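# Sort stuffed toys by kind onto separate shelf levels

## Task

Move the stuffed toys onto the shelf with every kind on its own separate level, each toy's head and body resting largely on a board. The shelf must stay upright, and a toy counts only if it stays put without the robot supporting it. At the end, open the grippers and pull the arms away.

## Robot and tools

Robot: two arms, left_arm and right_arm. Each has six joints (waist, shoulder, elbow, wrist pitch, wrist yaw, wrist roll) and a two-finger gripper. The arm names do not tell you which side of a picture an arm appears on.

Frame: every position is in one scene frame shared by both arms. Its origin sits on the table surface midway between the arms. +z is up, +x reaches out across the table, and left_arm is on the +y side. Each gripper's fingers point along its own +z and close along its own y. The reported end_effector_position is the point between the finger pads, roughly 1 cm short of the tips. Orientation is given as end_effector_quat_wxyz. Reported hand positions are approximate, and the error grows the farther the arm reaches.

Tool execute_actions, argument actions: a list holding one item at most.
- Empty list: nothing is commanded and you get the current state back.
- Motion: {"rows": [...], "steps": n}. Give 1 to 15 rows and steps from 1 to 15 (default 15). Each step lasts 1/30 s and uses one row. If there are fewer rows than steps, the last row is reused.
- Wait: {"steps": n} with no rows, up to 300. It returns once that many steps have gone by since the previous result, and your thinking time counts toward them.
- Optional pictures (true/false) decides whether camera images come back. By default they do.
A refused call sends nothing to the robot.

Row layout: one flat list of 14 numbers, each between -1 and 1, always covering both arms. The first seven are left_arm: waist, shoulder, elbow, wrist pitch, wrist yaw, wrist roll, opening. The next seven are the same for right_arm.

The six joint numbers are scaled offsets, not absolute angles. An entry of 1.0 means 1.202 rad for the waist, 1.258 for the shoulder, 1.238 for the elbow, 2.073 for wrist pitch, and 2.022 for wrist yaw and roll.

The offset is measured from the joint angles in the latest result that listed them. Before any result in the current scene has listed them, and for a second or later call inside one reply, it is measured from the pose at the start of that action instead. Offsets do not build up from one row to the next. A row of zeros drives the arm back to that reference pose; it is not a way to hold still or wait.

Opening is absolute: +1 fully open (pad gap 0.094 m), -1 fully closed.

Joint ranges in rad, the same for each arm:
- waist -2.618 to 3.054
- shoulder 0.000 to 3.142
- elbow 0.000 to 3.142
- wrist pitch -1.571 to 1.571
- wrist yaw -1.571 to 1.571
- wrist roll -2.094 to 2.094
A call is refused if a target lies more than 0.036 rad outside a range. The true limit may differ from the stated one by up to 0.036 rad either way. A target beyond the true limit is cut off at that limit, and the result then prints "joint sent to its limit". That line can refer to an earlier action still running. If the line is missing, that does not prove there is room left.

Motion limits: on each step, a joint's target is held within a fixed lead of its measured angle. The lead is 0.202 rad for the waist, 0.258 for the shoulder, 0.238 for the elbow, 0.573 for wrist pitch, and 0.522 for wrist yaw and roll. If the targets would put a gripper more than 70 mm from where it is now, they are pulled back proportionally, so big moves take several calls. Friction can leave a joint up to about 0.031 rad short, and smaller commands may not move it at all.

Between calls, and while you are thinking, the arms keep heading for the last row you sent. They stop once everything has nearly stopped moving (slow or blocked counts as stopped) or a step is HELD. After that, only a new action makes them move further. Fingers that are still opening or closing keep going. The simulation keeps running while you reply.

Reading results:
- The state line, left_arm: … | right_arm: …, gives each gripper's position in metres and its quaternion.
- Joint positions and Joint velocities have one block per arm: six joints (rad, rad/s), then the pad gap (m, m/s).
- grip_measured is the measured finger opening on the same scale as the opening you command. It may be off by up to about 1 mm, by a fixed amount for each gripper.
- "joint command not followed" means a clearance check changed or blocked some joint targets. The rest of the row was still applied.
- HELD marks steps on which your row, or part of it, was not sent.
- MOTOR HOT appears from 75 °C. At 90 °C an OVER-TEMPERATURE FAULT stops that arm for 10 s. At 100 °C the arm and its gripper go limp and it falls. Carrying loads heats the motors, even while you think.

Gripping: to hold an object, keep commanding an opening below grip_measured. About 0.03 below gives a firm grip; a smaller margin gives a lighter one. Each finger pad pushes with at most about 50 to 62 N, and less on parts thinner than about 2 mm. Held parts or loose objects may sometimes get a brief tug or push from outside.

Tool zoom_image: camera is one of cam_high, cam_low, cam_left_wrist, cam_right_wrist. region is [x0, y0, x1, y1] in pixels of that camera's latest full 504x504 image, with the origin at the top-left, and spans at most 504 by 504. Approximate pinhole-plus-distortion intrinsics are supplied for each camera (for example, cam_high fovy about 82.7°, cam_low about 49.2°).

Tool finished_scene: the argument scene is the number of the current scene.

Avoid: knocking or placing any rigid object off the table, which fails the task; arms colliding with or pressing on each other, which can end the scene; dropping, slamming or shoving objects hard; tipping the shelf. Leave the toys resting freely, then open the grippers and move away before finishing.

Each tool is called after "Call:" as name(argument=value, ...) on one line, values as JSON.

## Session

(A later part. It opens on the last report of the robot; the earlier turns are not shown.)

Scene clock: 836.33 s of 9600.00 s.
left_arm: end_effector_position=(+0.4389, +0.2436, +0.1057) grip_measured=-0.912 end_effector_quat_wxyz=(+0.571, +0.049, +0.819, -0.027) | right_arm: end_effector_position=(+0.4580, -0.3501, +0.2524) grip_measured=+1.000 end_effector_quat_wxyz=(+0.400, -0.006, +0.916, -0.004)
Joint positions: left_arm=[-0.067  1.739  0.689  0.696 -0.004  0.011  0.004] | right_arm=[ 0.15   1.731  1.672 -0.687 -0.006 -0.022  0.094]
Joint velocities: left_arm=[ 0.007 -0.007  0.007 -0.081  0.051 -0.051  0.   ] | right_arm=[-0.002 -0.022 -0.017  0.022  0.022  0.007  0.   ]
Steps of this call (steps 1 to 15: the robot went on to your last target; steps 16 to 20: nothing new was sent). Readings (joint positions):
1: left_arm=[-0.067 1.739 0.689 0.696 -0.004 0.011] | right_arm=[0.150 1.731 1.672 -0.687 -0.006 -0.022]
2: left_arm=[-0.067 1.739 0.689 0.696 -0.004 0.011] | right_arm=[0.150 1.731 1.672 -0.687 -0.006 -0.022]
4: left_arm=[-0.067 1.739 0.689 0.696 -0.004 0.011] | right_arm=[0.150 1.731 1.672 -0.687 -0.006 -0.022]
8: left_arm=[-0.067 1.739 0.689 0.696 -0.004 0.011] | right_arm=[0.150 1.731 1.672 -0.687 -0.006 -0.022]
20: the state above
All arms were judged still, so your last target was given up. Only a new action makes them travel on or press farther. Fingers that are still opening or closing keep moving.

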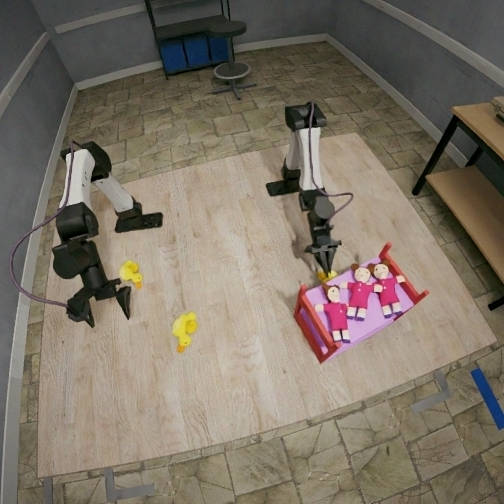

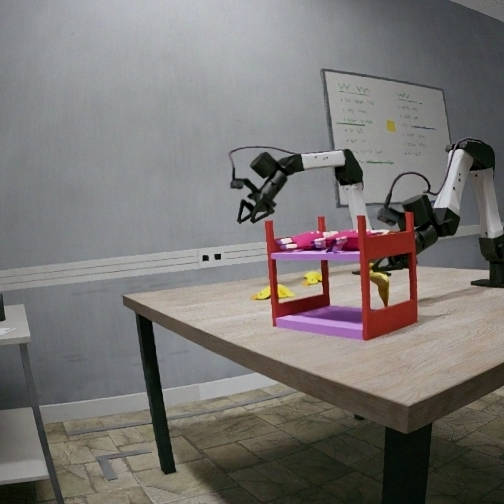

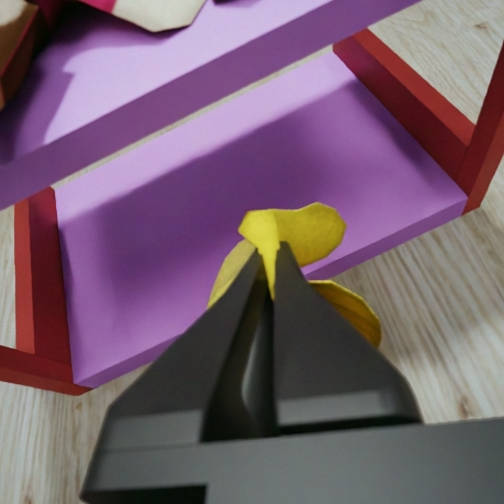

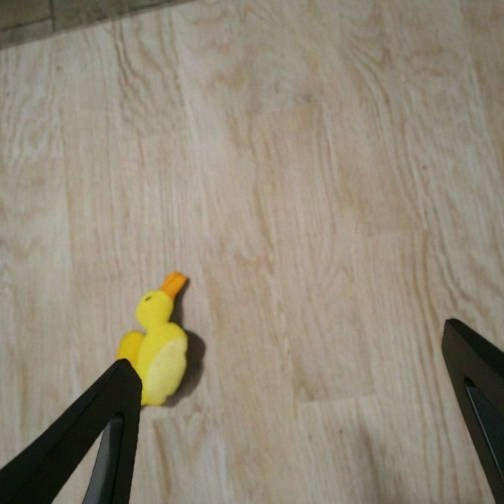

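Call:
execute_actions(actions=[{"rows":[[0,-0.035,0,0,0,0,-0.92,0,0,0,0,0,0,1],[0,-0.035,0,0,0,0,-0.92,0,0,0,0,0,0,1],[0,-0.035,0,0,0,0,-0.92,0,0,0,0,0,0,1],[0,0.01,0.06,-0.005,0,0,-0.92,0,0,0,0,0,0,1],[0,0.06,0.13,-0.01,0,0,-0.92,0,0,0,0,0,0,1],[0,0.11,0.2,-0.02,0,0,-0.92,0,0,0,0,0,0,1],[0,0.15,0.25,-0.025,0,0,-0.92,0,0,0,0,0,0,1]],"steps":15}], pictures=false)

Call:
execute_actions(actions=[{"steps":20}])

Scene clock: 848.10 s of 9600.00 s.
left_arm: end_effector_position=(+0.5048, +0.2354, +0.1130) grip_measured=-0.913 end_effector_quat_wxyz=(+0.579, +0.050, +0.813, -0.029) | right_arm: end_effector_position=(+0.4580, -0.3501, +0.2524) grip_measured=+1.000 end_effector_quat_wxyz=(+0.400, -0.006, +0.916, -0.004)
Joint positions: left_arm=[-0.067  1.933  0.97   0.628 -0.001  0.01   0.004] | right_arm=[ 0.15   1.731  1.672 -0.687 -0.006 -0.022  0.094]
Joint velocities: left_arm=[-0.012  0.007  0.061 -0.066  0.007 -0.022  0.001] | right_arm=[-0.002 -0.007 -0.002  0.066  0.007 -0.066  0.   ]
Steps of this call (steps 1 to 90: nothing new was sent; then 8.27 s passed at rest; steps 91 to 105: all 15 steps of this action). Readings (joint positions):
91: left_arm=[-0.067 1.737 0.689 0.694 -0.004 0.011] | right_arm=[0.150 1.731 1.672 -0.687 -0.006 -0.022]
92: left_arm=[-0.067 1.732 0.689 0.689 -0.004 0.011] | right_arm=[0.150 1.731 1.672 -0.687 -0.006 -0.022]
94: left_arm=[-0.067 1.725 0.694 0.684 -0.004 0.011] | right_arm=[0.150 1.731 1.672 -0.687 -0.006 -0.022]
98: left_arm=[-0.067 1.871 0.909 0.653 -0.003 0.010] | right_arm=[0.150 1.731 1.672 -0.687 -0.006 -0.022]
105: the state above

Scene clock: 848.77 s of 9600.00 s.
left_arm: end_effector_position=(+0.5055, +0.2353, +0.1141) grip_measured=-0.913 end_effector_quat_wxyz=(+0.580, +0.050, +0.813, -0.029) | right_arm: end_effector_position=(+0.4580, -0.3501, +0.2524) grip_measured=+1.000 end_effector_quat_wxyz=(+0.400, -0.006, +0.916, -0.004)
Joint positions: left_arm=[-0.067  1.933  0.973  0.628 -0.001  0.01   0.004] | right_arm=[ 0.15   1.731  1.672 -0.687 -0.006 -0.022  0.094]
Joint velocities: left_arm=[ 0.002  0.012  0.002 -0.007  0.022 -0.066  0.   ] | right_arm=[-0.007 -0.002  0.002  0.066 -0.037  0.066  0.   ]
Steps of this call (steps 1 to 15: the robot went on to your last target; steps 16 to 20: nothing new was sent). Readings (joint positions):
1: left_arm=[-0.067 1.933 0.972 0.628 -0.001 0.010] | right_arm=[0.150 1.731 1.672 -0.687 -0.006 -0.022]
2: left_arm=[-0.067 1.933 0.972 0.628 -0.001 0.010] | right_arm=[0.150 1.731 1.672 -0.687 -0.006 -0.022]
4: left_arm=[-0.067 1.933 0.973 0.628 -0.001 0.010] | right_arm=[0.150 1.731 1.672 -0.687 -0.006 -0.022]
8: left_arm=[-0.067 1.933 0.973 0.628 -0.001 0.010] | right_arm=[0.150 1.731 1.672 -0.687 -0.006 -0.022]
20: the state above
All arms were judged still, so your last target was given up. Only a new action makes them travel on or press farther. Fingers that are still opening or closing keep moving.

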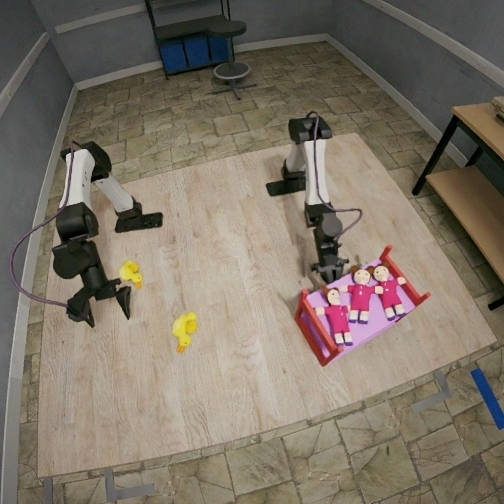

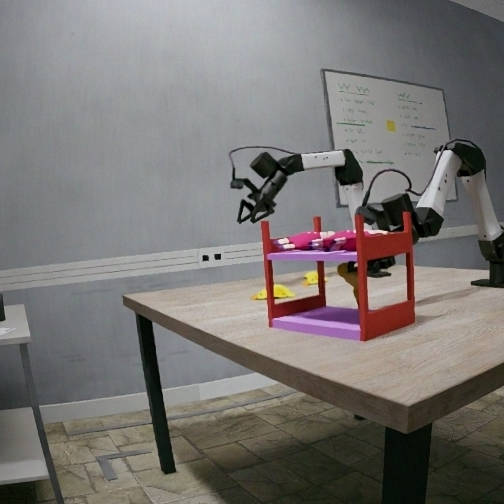

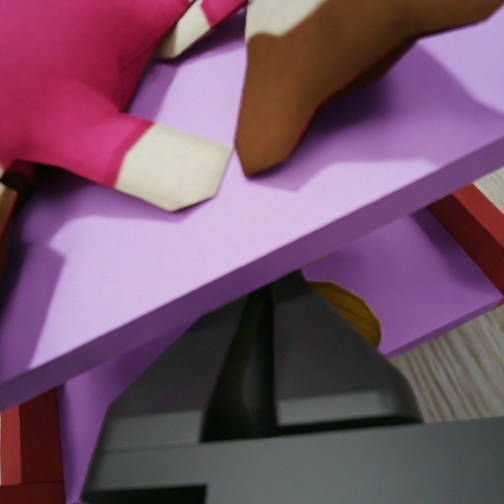

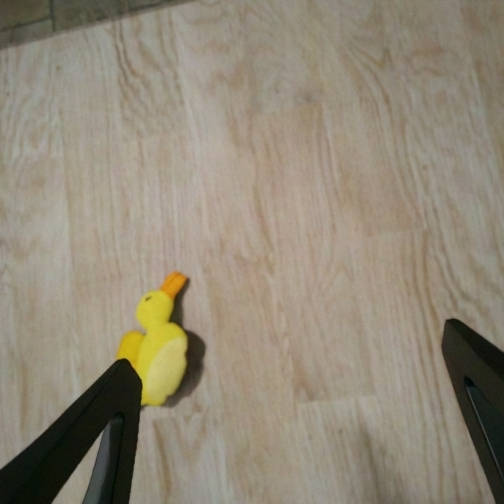

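Call:
execute_actions(actions=[{"rows":[[0,-0.01,-0.06,0.03,0,0,-0.92,0,0,0,0,0,0,1],[0,0,-0.12,0.09,0,0,-0.92,0,0,0,0,0,0,1],[0,0.04,-0.17,0.17,0,0,-0.92,0,0,0,0,0,0,1],[0,0.09,-0.2,0.26,0,0,-0.92,0,0,0,0,0,0,1],[0,0.13,-0.21,0.33,0,0,-0.92,0,0,0,0,0,0,1]],"steps":15}], pictures=false)

Call:
execute_actions(actions=[{"steps":20}])

Scene clock: 865.37 s of 9600.00 s.
left_arm: end_effector_position=(+0.4686, +0.2390, +0.0704) grip_measured=-0.913 end_effector_quat_wxyz=(+0.649, +0.047, +0.758, -0.034) | right_arm: end_effector_position=(+0.4580, -0.3501, +0.2524) grip_measured=+1.000 end_effector_quat_wxyz=(+0.400, -0.006, +0.916, -0.004)
Joint positions: left_arm=[-0.067  2.11   0.707  1.247  0.002  0.01   0.004] | right_arm=[ 0.15   1.731  1.672 -0.687 -0.006 -0.022  0.094]
Joint velocities: left_arm=[-0.007 -0.002 -0.017  0.33   0.022 -0.037  0.001] | right_arm=[ 0.012 -0.012 -0.007 -0.066  0.051  0.066  0.   ]
Steps of this call (steps 1 to 90: nothing new was sent; then 13.10 s passed at rest; steps 91 to 105: all 15 steps of this action). Readings (joint positions):
91: left_arm=[-0.067 1.933 0.966 0.636 -0.001 0.010] | right_arm=[0.150 1.731 1.672 -0.687 -0.006 -0.022]
92: left_arm=[-0.067 1.932 0.940 0.670 -0.001 0.010] | right_arm=[0.150 1.731 1.672 -0.687 -0.006 -0.022]
94: left_arm=[-0.067 1.947 0.845 0.813 -0.001 0.010] | right_arm=[0.150 1.731 1.672 -0.687 -0.006 -0.022]
98: left_arm=[-0.067 2.090 0.724 1.086 0.001 0.010] | right_arm=[0.150 1.731 1.672 -0.687 -0.006 -0.022]
105: the state above

Scene clock: 866.03 s of 9600.00 s.
left_arm: end_effector_position=(+0.4698, +0.2388, +0.0793) grip_measured=-0.913 end_effector_quat_wxyz=(+0.663, +0.047, +0.746, -0.035) | right_arm: end_effector_position=(+0.4580, -0.3501, +0.2524) grip_measured=+1.000 end_effector_quat_wxyz=(+0.400, -0.006, +0.916, -0.004)
Joint positions: left_arm=[-0.067  2.11   0.707  1.284  0.002  0.01   0.004] | right_arm=[ 0.15   1.731  1.672 -0.687 -0.006 -0.022  0.094]
Joint velocities: left_arm=[ 0.002  0.002 -0.007  0.022 -0.037 -0.037  0.   ] | right_arm=[ 0.007  0.007 -0.007  0.007  0.081  0.037  0.   ]
Steps of this call (steps 1 to 20: the robot went on to your last target). Readings (joint positions):
1: left_arm=[-0.067 2.110 0.707 1.259 0.002 0.010] | right_arm=[0.150 1.731 1.672 -0.687 -0.006 -0.022]
2: left_arm=[-0.067 2.110 0.707 1.266 0.002 0.010] | right_arm=[0.150 1.731 1.672 -0.687 -0.006 -0.022]
4: left_arm=[-0.067 2.110 0.707 1.274 0.002 0.010] | right_arm=[0.150 1.731 1.672 -0.687 -0.006 -0.022]
8: left_arm=[-0.067 2.110 0.707 1.281 0.002 0.010] | right_arm=[0.150 1.731 1.672 -0.687 -0.006 -0.022]
20: the state above

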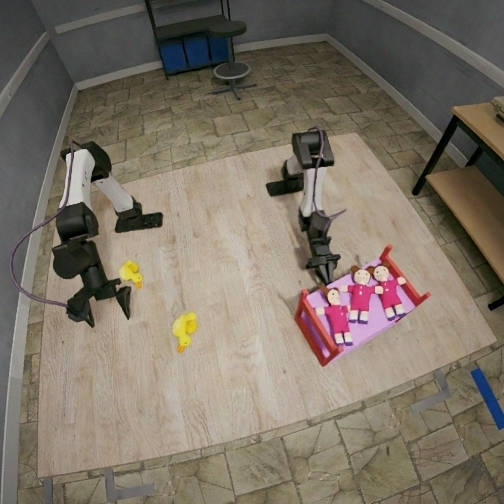

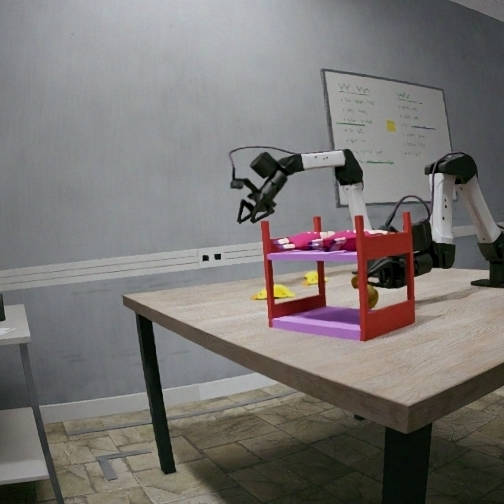

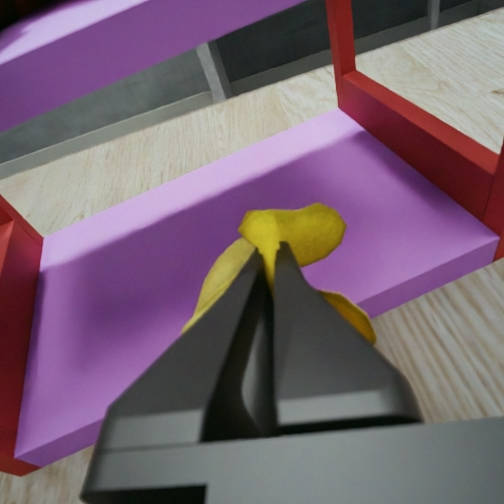

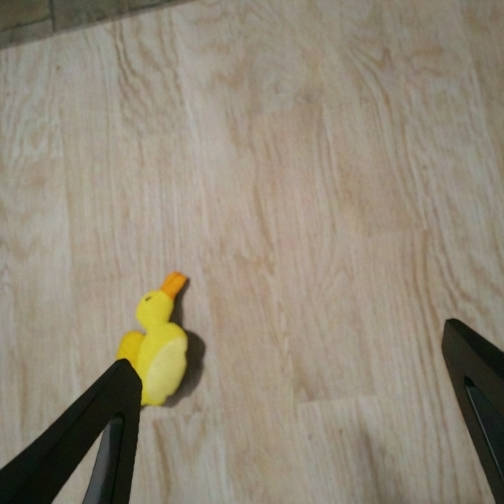

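Call:
execute_actions(actions=[{"rows":[[0,-0.02,0.03,-0.01,0,0,-0.92,0,0,0,0,0,0,1],[0,0,0.08,-0.02,0,0,-0.92,0,0,0,0,0,0,1],[0,0.03,0.14,-0.04,0,0,-0.92,0,0,0,0,0,0,1],[0,0.06,0.2,-0.055,0,0,-0.92,0,0,0,0,0,0,1],[0,0.09,0.25,-0.07,0,0,-0.92,0,0,0,0,0,0,1]],"steps":15}], pictures=false)

Call:
execute_actions(actions=[{"steps":20}])

Scene clock: 874.80 s of 9600.00 s.
left_arm: end_effector_position=(+0.5358, +0.2314, +0.0988) grip_measured=-0.913 end_effector_quat_wxyz=(+0.682, +0.045, +0.729, -0.036) | right_arm: end_effector_position=(+0.4580, -0.3501, +0.2524) grip_measured=+1.000 end_effector_quat_wxyz=(+0.400, -0.006, +0.916, -0.004)
Joint positions: left_arm=[-0.067  2.219  1.004  1.148  0.002  0.01   0.004] | right_arm=[ 0.15   1.731  1.672 -0.687 -0.006 -0.022  0.094]
Joint velocities: left_arm=[-0.002  0.022  0.012 -0.051 -0.007 -0.022  0.001] | right_arm=[-0.012 -0.022 -0.007  0.022 -0.022 -0.095  0.   ]
Steps of this call (steps 1 to 15: the robot went on to your last target; steps 16 to 90: nothing new was sent; then 5.27 s passed at rest; steps 91 to 105: all 15 steps of this action). Readings (joint positions):
91: left_arm=[-0.067 2.110 0.709 1.282 0.002 0.010] | right_arm=[0.150 1.731 1.672 -0.687 -0.006 -0.022]
92: left_arm=[-0.067 2.111 0.719 1.273 0.002 0.010] | right_arm=[0.150 1.731 1.672 -0.687 -0.006 -0.022]
94: left_arm=[-0.067 2.135 0.801 1.239 0.002 0.010] | right_arm=[0.150 1.731 1.672 -0.687 -0.006 -0.022]
98: left_arm=[-0.067 2.210 0.997 1.183 0.002 0.010] | right_arm=[0.150 1.731 1.672 -0.687 -0.006 -0.022]
105: the state above

Scene clock: 875.47 s of 9600.00 s.
left_arm: end_effector_position=(+0.5356, +0.2314, +0.0963) grip_measured=-0.913 end_effector_quat_wxyz=(+0.679, +0.046, +0.732, -0.035) | right_arm: end_effector_position=(+0.4580, -0.3501, +0.2524) grip_measured=+1.000 end_effector_quat_wxyz=(+0.400, -0.006, +0.916, -0.004)
Joint positions: left_arm=[-0.067  2.22   1.004  1.14   0.002  0.01   0.004] | right_arm=[ 0.15   1.731  1.672 -0.687 -0.006 -0.022  0.094]
Joint velocities: left_arm=[ 0.002 -0.022  0.007 -0.037  0.007  0.037  0.001] | right_arm=[-0.002 -0.007 -0.007 -0.007  0.022  0.007  0.   ]
Steps of this call (steps 1 to 15: the robot went on to your last target; steps 16 to 20: nothing new was sent). Readings (joint positions):
1: left_arm=[-0.067 2.219 1.004 1.145 0.002 0.010] | right_arm=[0.150 1.731 1.672 -0.687 -0.006 -0.022]
2: left_arm=[-0.067 2.220 1.004 1.143 0.002 0.010] | right_arm=[0.150 1.731 1.672 -0.687 -0.006 -0.022]
4: left_arm=[-0.067 2.220 1.004 1.141 0.002 0.010] | right_arm=[0.150 1.731 1.672 -0.687 -0.006 -0.022]
8: left_arm=[-0.067 2.220 1.004 1.141 0.002 0.010] | right_arm=[0.150 1.731 1.672 -0.687 -0.006 -0.022]
20: the state above
All arms were judged still, so your last target was given up. Only a new action makes them travel on or press farther. Fingers that are still opening or closing keep moving.

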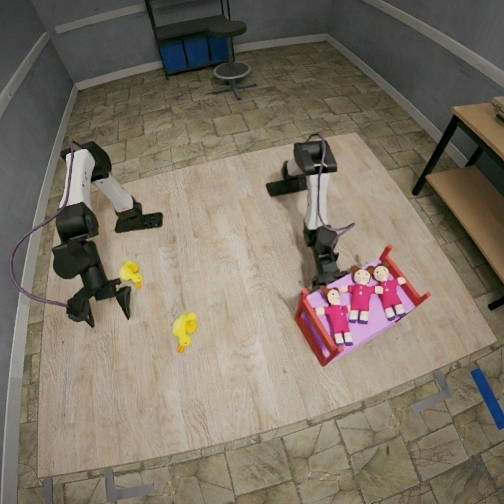

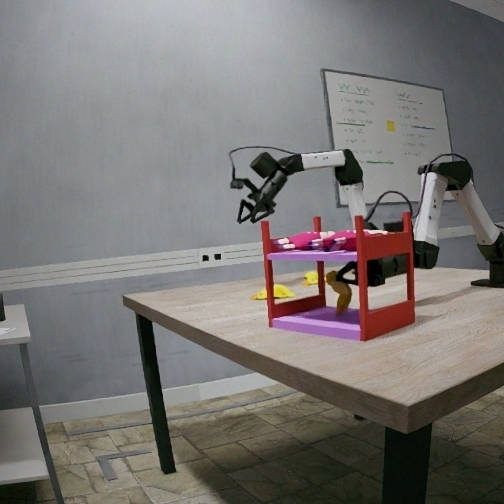

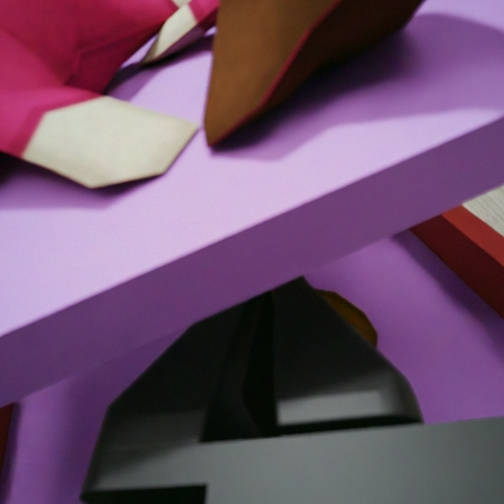

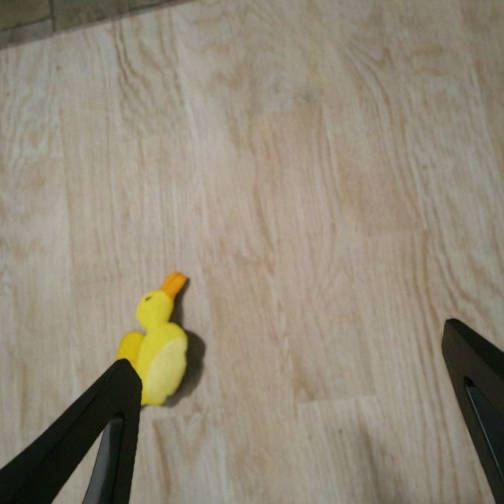

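Call:
execute_actions(actions=[{"rows":[[0,0.02,0,0,0,0,-0.92,0,0,0,0,0,0,1],[0,0.035,0,0,0,0,-0.92,0,0,0,0,0,0,1],[0,0.035,0,0,0,0,-0.92,0,0,0,0,0,0,1],[0,0.035,0,0,0,0,-0.7,0,0,0,0,0,0,1],[0,0.035,0,0,0,0,-0.5,0,0,0,0,0,0,1],[0,0.035,0,0,0,0,-0.3,0,0,0,0,0,0,1],[0,0.035,0,0,0,0,-0.1,0,0,0,0,0,0,1],[0,0.035,0,0,0,0,-0.1,0,0,0,0,0,0,1],[0,0.035,0,0,0,0,-0.1,0,0,0,0,0,0,1],[0,0.01,-0.05,0.01,0,0,-0.1,0,0,0,0,0,0,1],[0,-0.02,-0.1,0.03,0,0,-0.1,0,0,0,0,0,0,1],[0,-0.05,-0.15,0.04,0,0,-0.1,0,0,0,0,0,0,1],[0,-0.08,-0.2,0.055,0,0,-0.1,0,0,0,0,0,0,1],[0,-0.1,-0.24,0.065,0,0,-0.1,0,0,0,0,0,0,1]],"steps":15}], pictures=false)

Call:
execute_actions(actions=[{"steps":15}])

Scene clock: 886.17 s of 9600.00 s.
left_arm: end_effector_position=(+0.4806, +0.2376, +0.0616) grip_measured=-0.102 end_effector_quat_wxyz=(+0.638, +0.048, +0.768, -0.034) | right_arm: end_effector_position=(+0.4580, -0.3501, +0.2524) grip_measured=+1.000 end_effector_quat_wxyz=(+0.400, -0.006, +0.916, -0.004)
Joint positions: left_arm=[-0.067  2.142  0.766  1.191  0.002  0.01   0.042] | right_arm=[ 0.15   1.731  1.672 -0.687 -0.006 -0.022  0.094]
Joint velocities: left_arm=[ 0.007 -0.681 -1.282  0.403 -0.095  0.022 -0.   ] | right_arm=[ 0.007 -0.007 -0.017 -0.007  0.037  0.037  0.   ]
Steps of this call (steps 1 to 90: nothing new was sent; then 7.20 s passed at rest; steps 91 to 105: all 15 steps of this action). Readings (joint positions):
91: left_arm=[-0.067 2.222 1.004 1.140 0.002 0.010] | right_arm=[0.150 1.731 1.672 -0.687 -0.006 -0.022]
92: left_arm=[-0.067 2.226 1.004 1.141 0.002 0.010] | right_arm=[0.150 1.731 1.672 -0.687 -0.006 -0.022]
94: left_arm=[-0.067 2.242 1.004 1.141 0.002 0.010] | right_arm=[0.150 1.731 1.672 -0.687 -0.006 -0.022]
98: left_arm=[-0.067 2.263 1.004 1.137 0.002 0.010] | right_arm=[0.150 1.731 1.672 -0.687 -0.006 -0.022]
105: the state above

Scene clock: 886.67 s of 9600.00 s.
left_arm: end_effector_position=(+0.4699, +0.2388, +0.0695) grip_measured=-0.102 end_effector_quat_wxyz=(+0.649, +0.047, +0.759, -0.034) | right_arm: end_effector_position=(+0.4580, -0.3501, +0.2524) grip_measured=+1.000 end_effector_quat_wxyz=(+0.400, -0.006, +0.916, -0.004)
Joint positions: left_arm=[-0.067  2.116  0.713  1.246  0.002  0.01   0.042] | right_arm=[ 0.15   1.731  1.672 -0.687 -0.006 -0.022  0.094]
Joint velocities: left_arm=[-0.017  0.002 -0.007 -0.022  0.007 -0.066 -0.001] | right_arm=[-0.002 -0.012 -0.007  0.007 -0.022 -0.051  0.   ]
Steps of this call (steps 1 to 15: the robot went on to your last target). Readings (joint positions):
1: left_arm=[-0.067 2.125 0.733 1.202 0.002 0.010] | right_arm=[0.150 1.731 1.672 -0.687 -0.006 -0.022]
2: left_arm=[-0.067 2.118 0.718 1.211 0.002 0.010] | right_arm=[0.150 1.731 1.672 -0.687 -0.006 -0.022]
4: left_arm=[-0.067 2.116 0.713 1.223 0.002 0.010] | right_arm=[0.150 1.731 1.672 -0.687 -0.006 -0.022]
8: left_arm=[-0.067 2.116 0.713 1.239 0.002 0.010] | right_arm=[0.150 1.731 1.672 -0.687 -0.006 -0.022]
15: the state above

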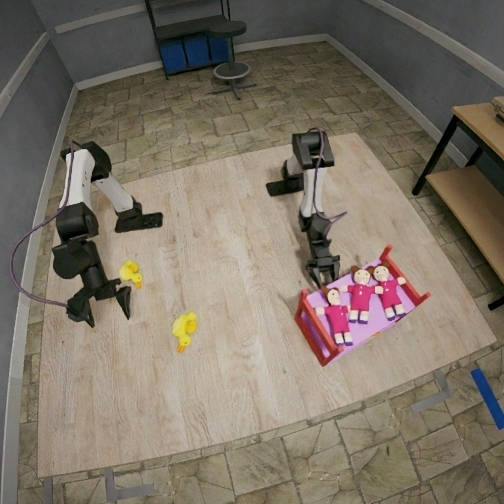

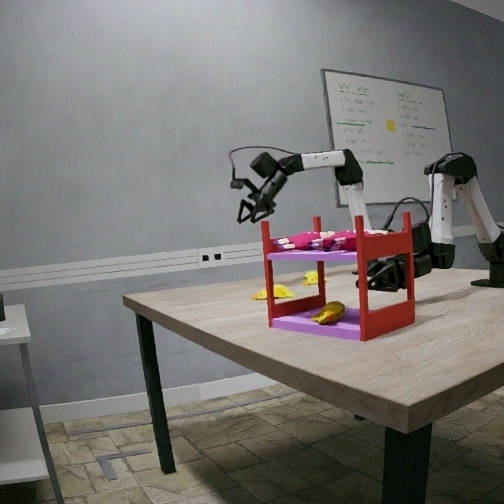

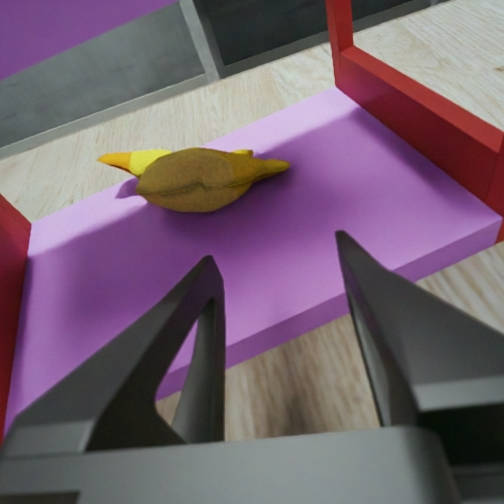

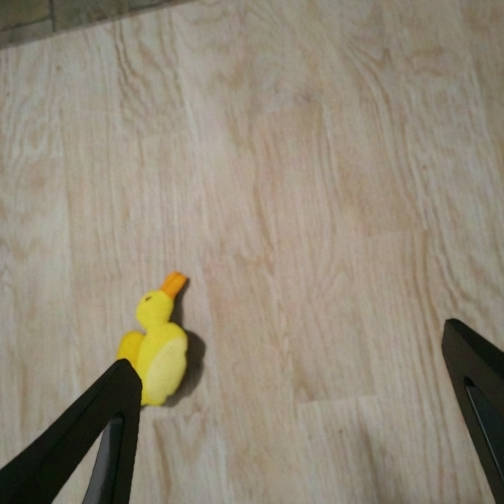

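Call:
execute_actions(actions=[{"rows":[[0,-0.1,-0.07,-0.03,0,0,0.3,0.05,0,0,0,0,0,1],[0,-0.25,-0.15,-0.1,0,0,1,0.1,0,0,-0.05,0,0,1],[0,-0.42,-0.2,-0.2,0,0,1,0.15,0.05,0,-0.1,0,0,1],[0.15,-0.6,-0.2,-0.35,0,0,1,0.2,0.1,0.02,-0.12,0,0,1],[0.4,-0.75,-0.1,-0.55,0,0,1,0.24,0.15,0.04,-0.12,0,0,1]],"steps":15}], pictures=false)

Call:
execute_actions(actions=[{"steps":30}])

Scene clock: 899.30 s of 9600.00 s.
left_arm: end_effector_position=(+0.3334, +0.4393, +0.1958) grip_measured=+1.000 end_effector_quat_wxyz=(+0.576, -0.150, +0.795, +0.117) | right_arm: end_effector_position=(+0.4152, -0.2110, +0.1321) grip_measured=+1.000 end_effector_quat_wxyz=(+0.201, -0.152, +0.967, +0.031)
Joint positions: left_arm=[ 0.422  1.168  0.587  0.266 -0.009  0.011  0.094] | right_arm=[ 0.45   1.948  1.703 -0.915 -0.008 -0.022  0.094]
Joint velocities: left_arm=[-0.056 -0.369  0.164 -0.549  0.081 -0.037  0.   ] | right_arm=[-0.071 -0.115 -0.022 -0.066 -0.007 -0.051  0.   ]
Steps of this call (steps 1 to 15: the robot went on to your last target; steps 16 to 90: nothing new was sent; then 9.13 s passed at rest; steps 91 to 105: all 15 steps of this action). Readings (joint positions):
91: left_arm=[-0.067 2.103 0.704 1.236 0.002 0.010] | right_arm=[0.155 1.731 1.672 -0.687 -0.005 -0.022]
92: left_arm=[-0.067 2.054 0.666 1.195 0.002 0.010] | right_arm=[0.169 1.731 1.672 -0.695 -0.001 -0.022]
94: left_arm=[-0.055 1.891 0.549 1.059 0.010 0.011] | right_arm=[0.231 1.740 1.673 -0.738 0.003 -0.022]
98: left_arm=[0.163 1.607 0.555 0.655 0.018 0.012] | right_arm=[0.385 1.844 1.701 -0.812 0.002 -0.022]
105: the state above

Scene clock: 900.30 s of 9600.00 s.
left_arm: end_effector_position=(+0.3206, +0.4331, +0.1643) grip_measured=+1.000 end_effector_quat_wxyz=(+0.517, -0.155, +0.836, +0.103) | right_arm: end_effector_position=(+0.4128, -0.2128, +0.1360) grip_measured=+1.000 end_effector_quat_wxyz=(+0.202, -0.151, +0.967, +0.031)
Joint positions: left_arm=[ 0.421  1.162  0.591  0.11  -0.004  0.011  0.094] | right_arm=[ 0.448  1.937  1.703 -0.926 -0.008 -0.022  0.094]
Joint velocities: left_arm=[ 0.007 -0.007  0.022  0.022  0.007  0.051  0.   ] | right_arm=[0.007 0.012 0.007 0.037 0.007 0.037 0.   ]
Steps of this call (steps 1 to 30: the robot went on to your last target). Readings (joint positions):
1: left_arm=[0.421 1.162 0.590 0.248 -0.008 0.011] | right_arm=[0.449 1.945 1.703 -0.917 -0.008 -0.022]
2: left_arm=[0.421 1.162 0.591 0.229 -0.007 0.011] | right_arm=[0.448 1.942 1.703 -0.919 -0.008 -0.022]
4: left_arm=[0.421 1.162 0.591 0.180 -0.006 0.011] | right_arm=[0.448 1.938 1.703 -0.922 -0.008 -0.022]
8: left_arm=[0.421 1.162 0.591 0.135 -0.005 0.011] | right_arm=[0.448 1.937 1.703 -0.924 -0.008 -0.022]
30: the state above
All arms were judged still, so your last target was given up. Only a new action makes them travel on or press farther. Fingers that are still opening or closing keep moving.

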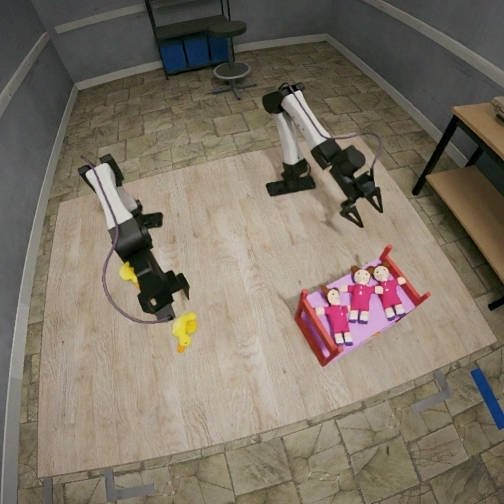

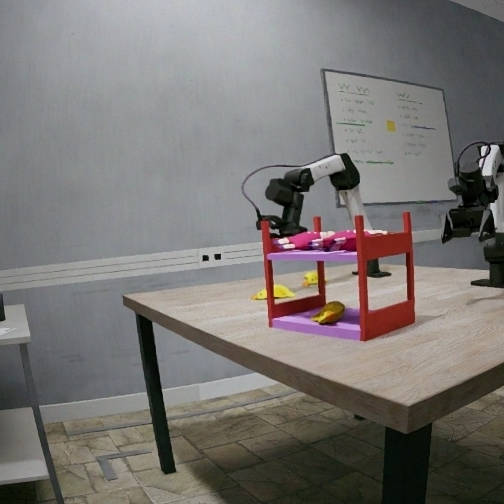

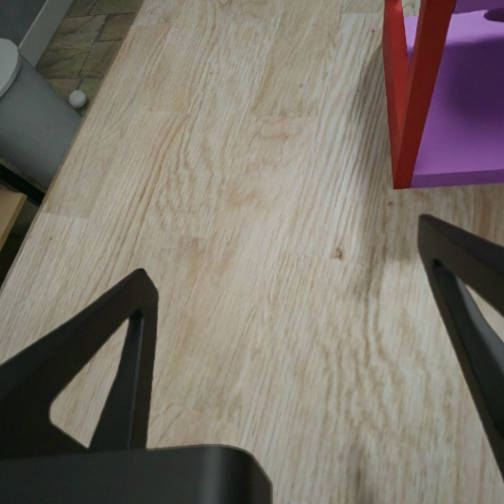

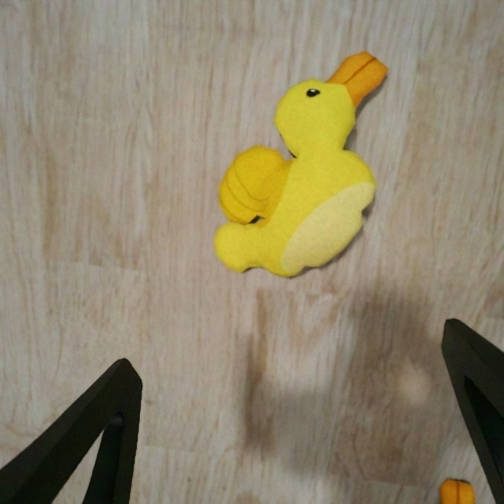

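Call:
execute_actions(actions=[{"rows":[[0,0,0,0,0,0,1,0,0.05,0.04,0.03,0,0,1],[0,0,0,0,0,0,1,0,0.12,0.08,0.06,0,0,1],[0,0,0,0,0,0,1,0,0.2,0.11,0.1,0,0,1],[0,0,0,0,0,0,1,0,0.27,0.12,0.125,0,0,1]],"steps":15}], pictures=false)

Call:
execute_actions(actions=[{"steps":15}])

Scene clock: 909.60 s of 9600.00 s.
left_arm: end_effector_position=(+0.3206, +0.4331, +0.1643) grip_measured=+1.000 end_effector_quat_wxyz=(+0.517, -0.155, +0.836, +0.103) | right_arm: end_effector_position=(+0.4908, -0.1915, +0.0439) grip_measured=+1.000 end_effector_quat_wxyz=(+0.221, -0.147, +0.964, +0.035)
Joint positions: left_arm=[ 0.421  1.162  0.591  0.11  -0.004  0.011  0.094] | right_arm=[ 0.444  2.276  1.84  -0.684 -0.011 -0.019  0.094]
Joint velocities: left_arm=[-0.012 -0.022 -0.002 -0.022  0.022  0.051  0.   ] | right_arm=[-0.017 -0.012 -0.002  0.11  -0.022  0.051  0.   ]
Steps of this call (steps 1 to 90: nothing new was sent; then 5.80 s passed at rest; steps 91 to 105: all 15 steps of this action). Readings (joint positions):
91: left_arm=[0.421 1.162 0.591 0.110 -0.004 0.011] | right_arm=[0.448 1.942 1.707 -0.926 -0.008 -0.022]
92: left_arm=[0.421 1.162 0.591 0.110 -0.004 0.011] | right_arm=[0.448 1.961 1.727 -0.921 -0.008 -0.022]
94: left_arm=[0.421 1.162 0.591 0.110 -0.004 0.011] | right_arm=[0.448 2.041 1.793 -0.862 -0.008 -0.022]
98: left_arm=[0.421 1.162 0.591 0.110 -0.004 0.011] | right_arm=[0.448 2.228 1.838 -0.729 -0.008 -0.022]
105: the state above

Scene clock: 910.10 s of 9600.00 s.
left_arm: end_effector_position=(+0.3206, +0.4331, +0.1643) grip_measured=+1.000 end_effector_quat_wxyz=(+0.517, -0.155, +0.836, +0.103) | right_arm: end_effector_position=(+0.4919, -0.1912, +0.0445) grip_measured=+1.000 end_effector_quat_wxyz=(+0.223, -0.147, +0.963, +0.035)
Joint positions: left_arm=[ 0.421  1.162  0.591  0.11  -0.004  0.011  0.094] | right_arm=[ 0.444  2.276  1.84  -0.679 -0.011 -0.019  0.094]
Joint velocities: left_arm=[-0.002  0.007 -0.012  0.007  0.022 -0.081  0.   ] | right_arm=[ 0.007  0.017 -0.022  0.022  0.022 -0.007  0.   ]
Steps of this call (steps 1 to 15: the robot went on to your last target). Readings (joint positions):
1: left_arm=[0.421 1.162 0.591 0.110 -0.004 0.011] | right_arm=[0.444 2.276 1.840 -0.682 -0.011 -0.019]
2: left_arm=[0.421 1.162 0.591 0.110 -0.004 0.011] | right_arm=[0.444 2.276 1.840 -0.682 -0.011 -0.019]
4: left_arm=[0.421 1.162 0.591 0.110 -0.004 0.011] | right_arm=[0.444 2.276 1.840 -0.680 -0.011 -0.019]
8: left_arm=[0.421 1.162 0.591 0.110 -0.004 0.011] | right_arm=[0.444 2.276 1.840 -0.679 -0.011 -0.019]
15: the state above
All arms were judged still, so your last target was given up. Only a new action makes them travel on or press farther. Fingers that are still opening or closing keep moving.

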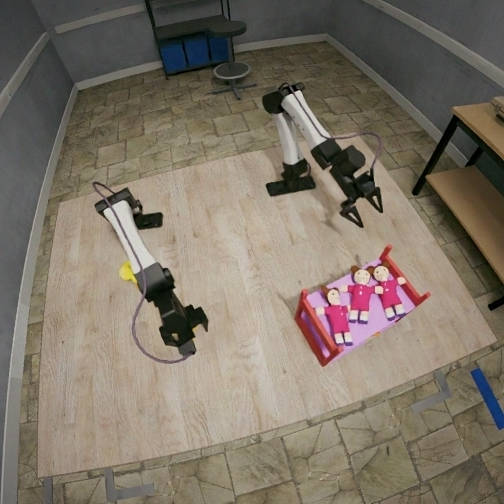

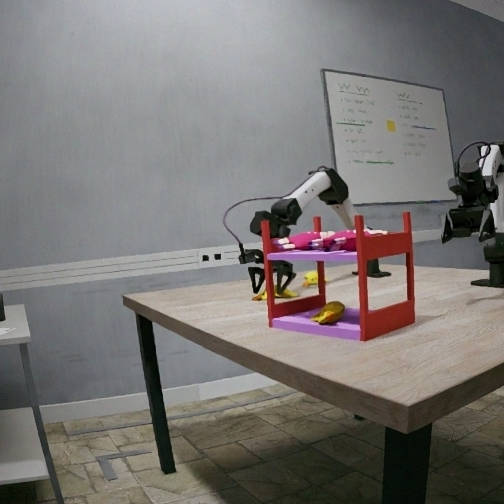

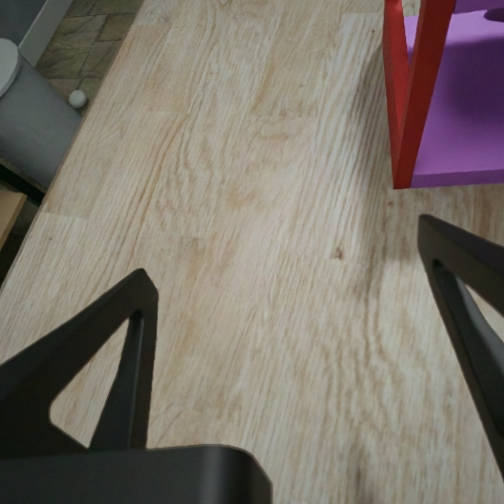

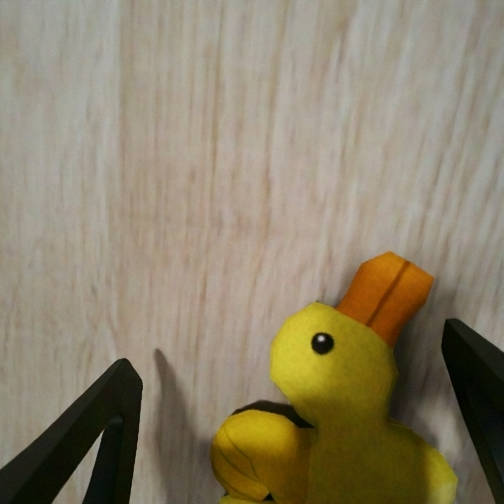

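Call:
execute_actions(actions=[{"rows":[[0,0,0,0,0,0,1,-0.01,-0.02,-0.03,0,0,0,1],[0,0,0,0,0,0,1,-0.03,-0.03,-0.06,0,0,0,1],[0,0,0,0,0,0,1,-0.04,-0.03,-0.085,0,0,0,1],[0,0,0,0,0,0,1,-0.04,-0.01,-0.085,0,0,0,1],[0,0,0,0,0,0,1,-0.04,0.0,-0.085,0,0,0,1]],"steps":15}], pictures=false)

Call:
execute_actions(actions=[{"steps":15}])

Scene clock: 922.50 s of 9600.00 s.
left_arm: end_effector_position=(+0.3206, +0.4331, +0.1643) grip_measured=+1.000 end_effector_quat_wxyz=(+0.517, -0.155, +0.836, +0.103) | right_arm: end_effector_position=(+0.4803, -0.2151, +0.0282) grip_measured=+1.000 end_effector_quat_wxyz=(+0.200, -0.129, +0.971, +0.032)
Joint positions: left_arm=[ 0.421  1.162  0.591  0.11  -0.004  0.011  0.094] | right_arm=[ 0.404  2.259  1.764 -0.667 -0.019 -0.017  0.094]
Joint velocities: left_arm=[-0.012 -0.007 -0.002 -0.007  0.007  0.037  0.   ] | right_arm=[-0.007 -0.012  0.002 -0.066 -0.037  0.007  0.   ]
Steps of this call (steps 1 to 90: nothing new was sent; then 8.90 s passed at rest; steps 91 to 105: all 15 steps of this action). Readings (joint positions):
91: left_arm=[0.421 1.162 0.591 0.110 -0.004 0.011] | right_arm=[0.444 2.276 1.838 -0.677 -0.011 -0.019]
92: left_arm=[0.421 1.162 0.591 0.110 -0.004 0.011] | right_arm=[0.443 2.272 1.827 -0.673 -0.011 -0.019]
94: left_arm=[0.421 1.162 0.591 0.110 -0.004 0.011] | right_arm=[0.432 2.257 1.787 -0.671 -0.011 -0.019]
98: left_arm=[0.421 1.162 0.591 0.110 -0.004 0.011] | right_arm=[0.407 2.258 1.765 -0.669 -0.019 -0.017]
105: the state above

Scene clock: 923.00 s of 9600.00 s.
left_arm: end_effector_position=(+0.3206, +0.4331, +0.1643) grip_measured=+1.000 end_effector_quat_wxyz=(+0.517, -0.155, +0.836, +0.103) | right_arm: end_effector_position=(+0.4803, -0.2151, +0.0282) grip_measured=+1.000 end_effector_quat_wxyz=(+0.200, -0.129, +0.971, +0.032)
Joint positions: left_arm=[ 0.421  1.162  0.591  0.11  -0.004  0.011  0.094] | right_arm=[ 0.404  2.259  1.764 -0.667 -0.019 -0.017  0.094]
Joint velocities: left_arm=[ 0.012 -0.017 -0.017 -0.081  0.051 -0.007  0.   ] | right_arm=[-0.017 -0.007 -0.007  0.007 -0.022  0.022  0.   ]
Steps of this call (steps 1 to 15: the robot went on to your last target). Readings (joint positions):
1: left_arm=[0.421 1.162 0.591 0.110 -0.004 0.011] | right_arm=[0.404 2.259 1.764 -0.667 -0.019 -0.017]
2: left_arm=[0.421 1.162 0.591 0.110 -0.004 0.011] | right_arm=[0.404 2.259 1.764 -0.667 -0.019 -0.017]
4: left_arm=[0.421 1.162 0.591 0.110 -0.004 0.011] | right_arm=[0.404 2.259 1.764 -0.667 -0.019 -0.017]
8: left_arm=[0.421 1.162 0.591 0.110 -0.004 0.011] | right_arm=[0.404 2.259 1.764 -0.667 -0.019 -0.017]
15: the state above
All arms were judged still, so your last target was given up. Only a new action makes them travel on or press farther. Fingers that are still opening or closing keep moving.

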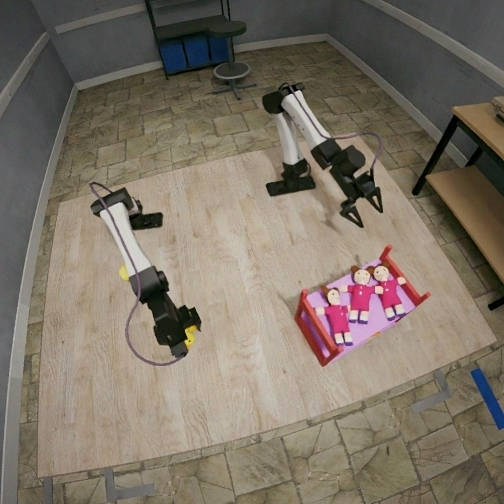

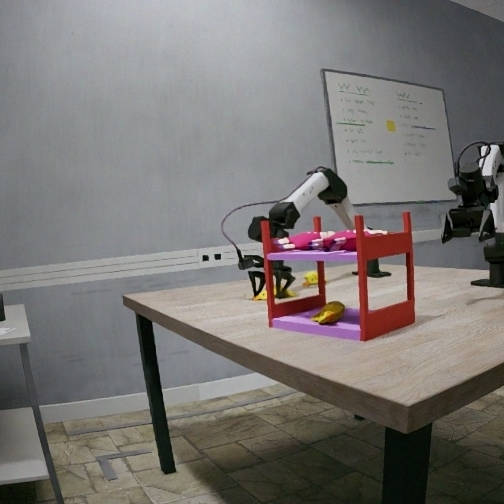

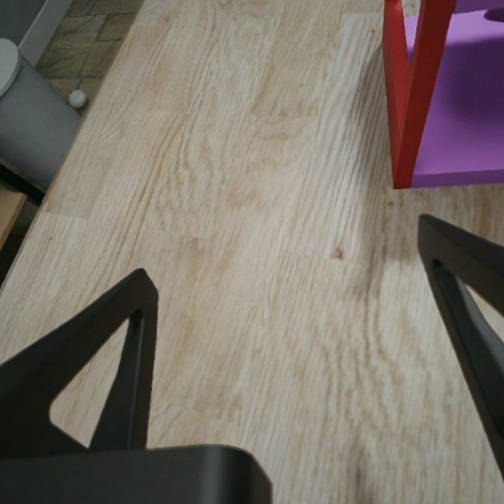

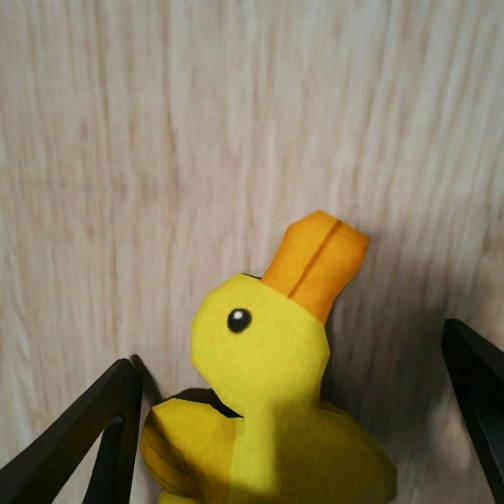

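Call:
execute_actions(actions=[{"rows":[[0,0,0,0,0,0,1,0,-0.01,-0.03,0,0,0,1],[0,0,0,0,0,0,1,0,-0.01,-0.045,0,0,0,1],[0,0,0,0,0,0,1,0,0,-0.045,0,0,0,1],[0,0,0,0,0,0,1,0,0,-0.045,0,0,0,1],[0,0,0,0,0,0,1,0,0.01,-0.045,0,0,0,1],[0,0,0,0,0,0,1,0,0.01,-0.045,0,0,0,1],[0,0,0,0,0,0,1,0,0.01,-0.045,0,0,0,0.6],[0,0,0,0,0,0,1,0,0.01,-0.045,0,0,0,0.2],[0,0,0,0,0,0,1,0,0.01,-0.045,0,0,0,-0.2],[0,0,0,0,0,0,1,0,0.01,-0.045,0,0,0,-0.5],[0,0,0,0,0,0,1,0,0.01,-0.045,0,0,0,-0.75],[0,0,0,0,0,0,1,0,0.01,-0.045,0,0,0,-0.92]],"steps":15}], pictures=false)

Call:
execute_actions(actions=[{"steps":12}], pictures=false)

Call:
execute_actions(actions=[{"rows":[[0,0,0,0,0,0,1,0,-0.08,0,0,0,0,-0.92],[0,0,0,0,0,0,1,0.05,-0.18,-0.02,-0.01,0,0,-0.92],[0,0,0,0,0,0,1,0.15,-0.28,-0.04,-0.02,0,0,-0.92],[0,0,0,0,0,0,1,0.3,-0.3,-0.04,-0.025,0,0,-0.92],[0,0,0,0,0,0,1,0.45,-0.3,-0.04,-0.025,0,0,-0.92],[0,0,0,0,0,0,1,0.58,-0.3,-0.04,-0.025,0,0,-0.92]],"steps":15}], pictures=false)

Call:
execute_actions(actions=[{"steps":30}])

Scene clock: 940.43 s of 9600.00 s.
left_arm: end_effector_position=(+0.3206, +0.4331, +0.1643) grip_measured=+1.000 end_effector_quat_wxyz=(+0.517, -0.155, +0.836, +0.103) | right_arm: end_effector_position=(+0.4812, -0.2145, +0.0284) grip_measured=-0.904 end_effector_quat_wxyz=(+0.207, -0.129, +0.969, +0.034)
Joint positions: left_arm=[ 0.421  1.162  0.591  0.11  -0.004  0.011  0.094] | right_arm=[ 0.404  2.252  1.748 -0.645 -0.022 -0.017  0.004]
Joint velocities: left_arm=[-0.012  0.007  0.012 -0.037 -0.051  0.007  0.   ] | right_arm=[ 0.002 -0.007  0.002 -0.051  0.037  0.007 -0.006]
Steps of this call (steps 1 to 90: nothing new was sent; then 13.93 s passed at rest; steps 91 to 105: all 15 steps of this action). Readings (joint positions):
91: left_arm=[0.421 1.162 0.591 0.110 -0.004 0.011] | right_arm=[0.404 2.259 1.764 -0.667 -0.019 -0.017]
92: left_arm=[0.421 1.162 0.591 0.110 -0.004 0.011] | right_arm=[0.404 2.257 1.760 -0.664 -0.019 -0.017]
94: left_arm=[0.421 1.162 0.591 0.110 -0.004 0.011] | right_arm=[0.404 2.253 1.750 -0.653 -0.019 -0.017]
98: left_arm=[0.421 1.162 0.591 0.110 -0.004 0.011] | right_arm=[0.404 2.253 1.748 -0.648 -0.019 -0.017]
105: the state above

Scene clock: 940.83 s of 9600.00 s.
left_arm: end_effector_position=(+0.3206, +0.4331, +0.1643) grip_measured=+1.000 end_effector_quat_wxyz=(+0.517, -0.155, +0.836, +0.103) | right_arm: end_effector_position=(+0.4812, -0.2144, +0.0284) grip_measured=-0.907 end_effector_quat_wxyz=(+0.207, -0.129, +0.969, +0.034)
Joint positions: left_arm=[ 0.421  1.162  0.591  0.11  -0.004  0.011  0.094] | right_arm=[ 0.404  2.252  1.748 -0.645 -0.022 -0.017  0.004]
Joint velocities: left_arm=[-0.002  0.007  0.002 -0.037 -0.007  0.037  0.   ] | right_arm=[ 0.002 -0.012 -0.022 -0.037  0.037  0.037 -0.   ]
Steps of this call (steps 1 to 12: the robot went on to your last target). Readings (joint positions):
1: left_arm=[0.421 1.162 0.591 0.110 -0.004 0.011] | right_arm=[0.404 2.252 1.748 -0.645 -0.022 -0.017]
2: left_arm=[0.421 1.162 0.591 0.110 -0.004 0.011] | right_arm=[0.404 2.252 1.748 -0.645 -0.022 -0.017]
4: left_arm=[0.421 1.162 0.591 0.110 -0.004 0.011] | right_arm=[0.404 2.252 1.748 -0.645 -0.022 -0.017]
8: left_arm=[0.421 1.162 0.591 0.110 -0.004 0.011] | right_arm=[0.404 2.252 1.748 -0.645 -0.022 -0.017]
12: the state above

Scene clock: 941.33 s of 9600.00 s.
left_arm: end_effector_position=(+0.3206, +0.4331, +0.1643) grip_measured=+1.000 end_effector_quat_wxyz=(+0.517, -0.155, +0.836, +0.103) | right_arm: end_effector_position=(+0.3681, -0.0155, +0.2014) grip_measured=-0.908 end_effector_quat_wxyz=(+0.338, -0.323, +0.875, +0.125)
Joint positions: left_arm=[ 0.421  1.162  0.591  0.11  -0.004  0.011  0.094] | right_arm=[ 0.845  1.889  1.725 -0.671 -0.016 -0.017  0.004]
Joint velocities: left_arm=[-0.002  0.002  0.007  0.022 -0.022  0.051  0.   ] | right_arm=[ 1.424 -0.173 -0.012  0.007 -0.037 -0.037  0.   ]
Steps of this call (steps 1 to 15: all 15 steps of this action). Readings (joint positions):
1: left_arm=[0.421 1.162 0.591 0.110 -0.004 0.011] | right_arm=[0.404 2.243 1.748 -0.644 -0.022 -0.017]
2: left_arm=[0.421 1.162 0.591 0.110 -0.004 0.011] | right_arm=[0.407 2.226 1.742 -0.648 -0.022 -0.017]
4: left_arm=[0.421 1.162 0.591 0.110 -0.004 0.011] | right_arm=[0.428 2.171 1.727 -0.663 -0.017 -0.017]
8: left_arm=[0.421 1.162 0.591 0.110 -0.004 0.011] | right_arm=[0.536 2.042 1.725 -0.671 -0.016 -0.017]
15: the state above

Scene clock: 942.33 s of 9600.00 s.
left_arm: end_effector_position=(+0.3206, +0.4331, +0.1643) grip_measured=+1.000 end_effector_quat_wxyz=(+0.517, -0.155, +0.836, +0.103) | right_arm: end_effector_position=(+0.2633, +0.0733, +0.1958) grip_measured=-0.908 end_effector_quat_wxyz=(+0.303, -0.439, +0.829, +0.168)
Joint positions: left_arm=[ 0.421  1.162  0.591  0.11  -0.004  0.011  0.094] | right_arm=[ 1.107  1.884  1.715 -0.694 -0.032 -0.017  0.004]
Joint velocities: left_arm=[ 0.007  0.007 -0.022 -0.007 -0.037 -0.037  0.   ] | right_arm=[ 0.017  0.017  0.007  0.022 -0.066 -0.022  0.   ]
Steps of this call (steps 1 to 30: the robot went on to your last target). Readings (joint positions):
1: left_arm=[0.421 1.162 0.591 0.110 -0.004 0.011] | right_arm=[0.897 1.885 1.725 -0.671 -0.016 -0.017]
2: left_arm=[0.421 1.162 0.591 0.110 -0.004 0.011] | right_arm=[0.949 1.884 1.725 -0.671 -0.016 -0.017]
4: left_arm=[0.421 1.162 0.591 0.110 -0.004 0.011] | right_arm=[1.049 1.884 1.722 -0.673 -0.018 -0.017]
8: left_arm=[0.421 1.162 0.591 0.110 -0.004 0.011] | right_arm=[1.136 1.884 1.716 -0.685 -0.035 -0.017]
30: the state above
All arms were judged still, so your last target was given up. Only a new action makes them travel on or press farther. Fingers that are still opening or closing keep moving.

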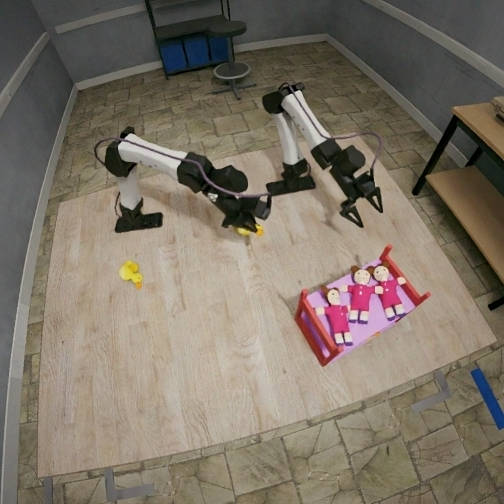

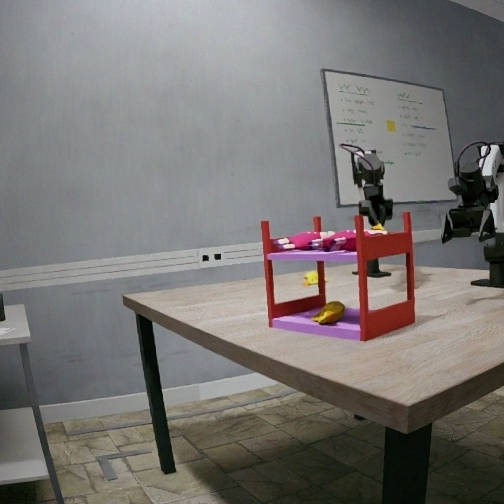

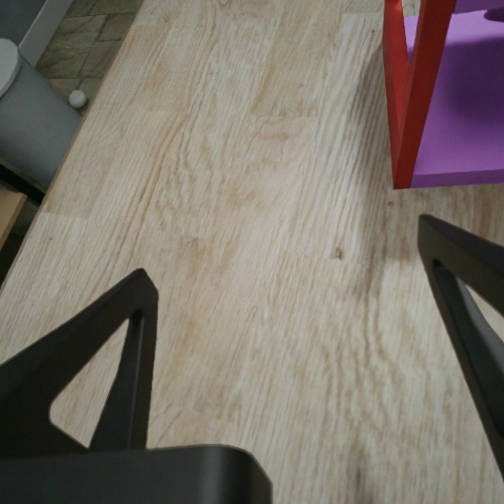

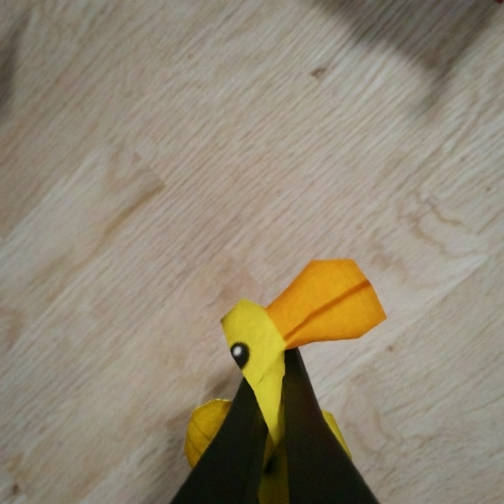

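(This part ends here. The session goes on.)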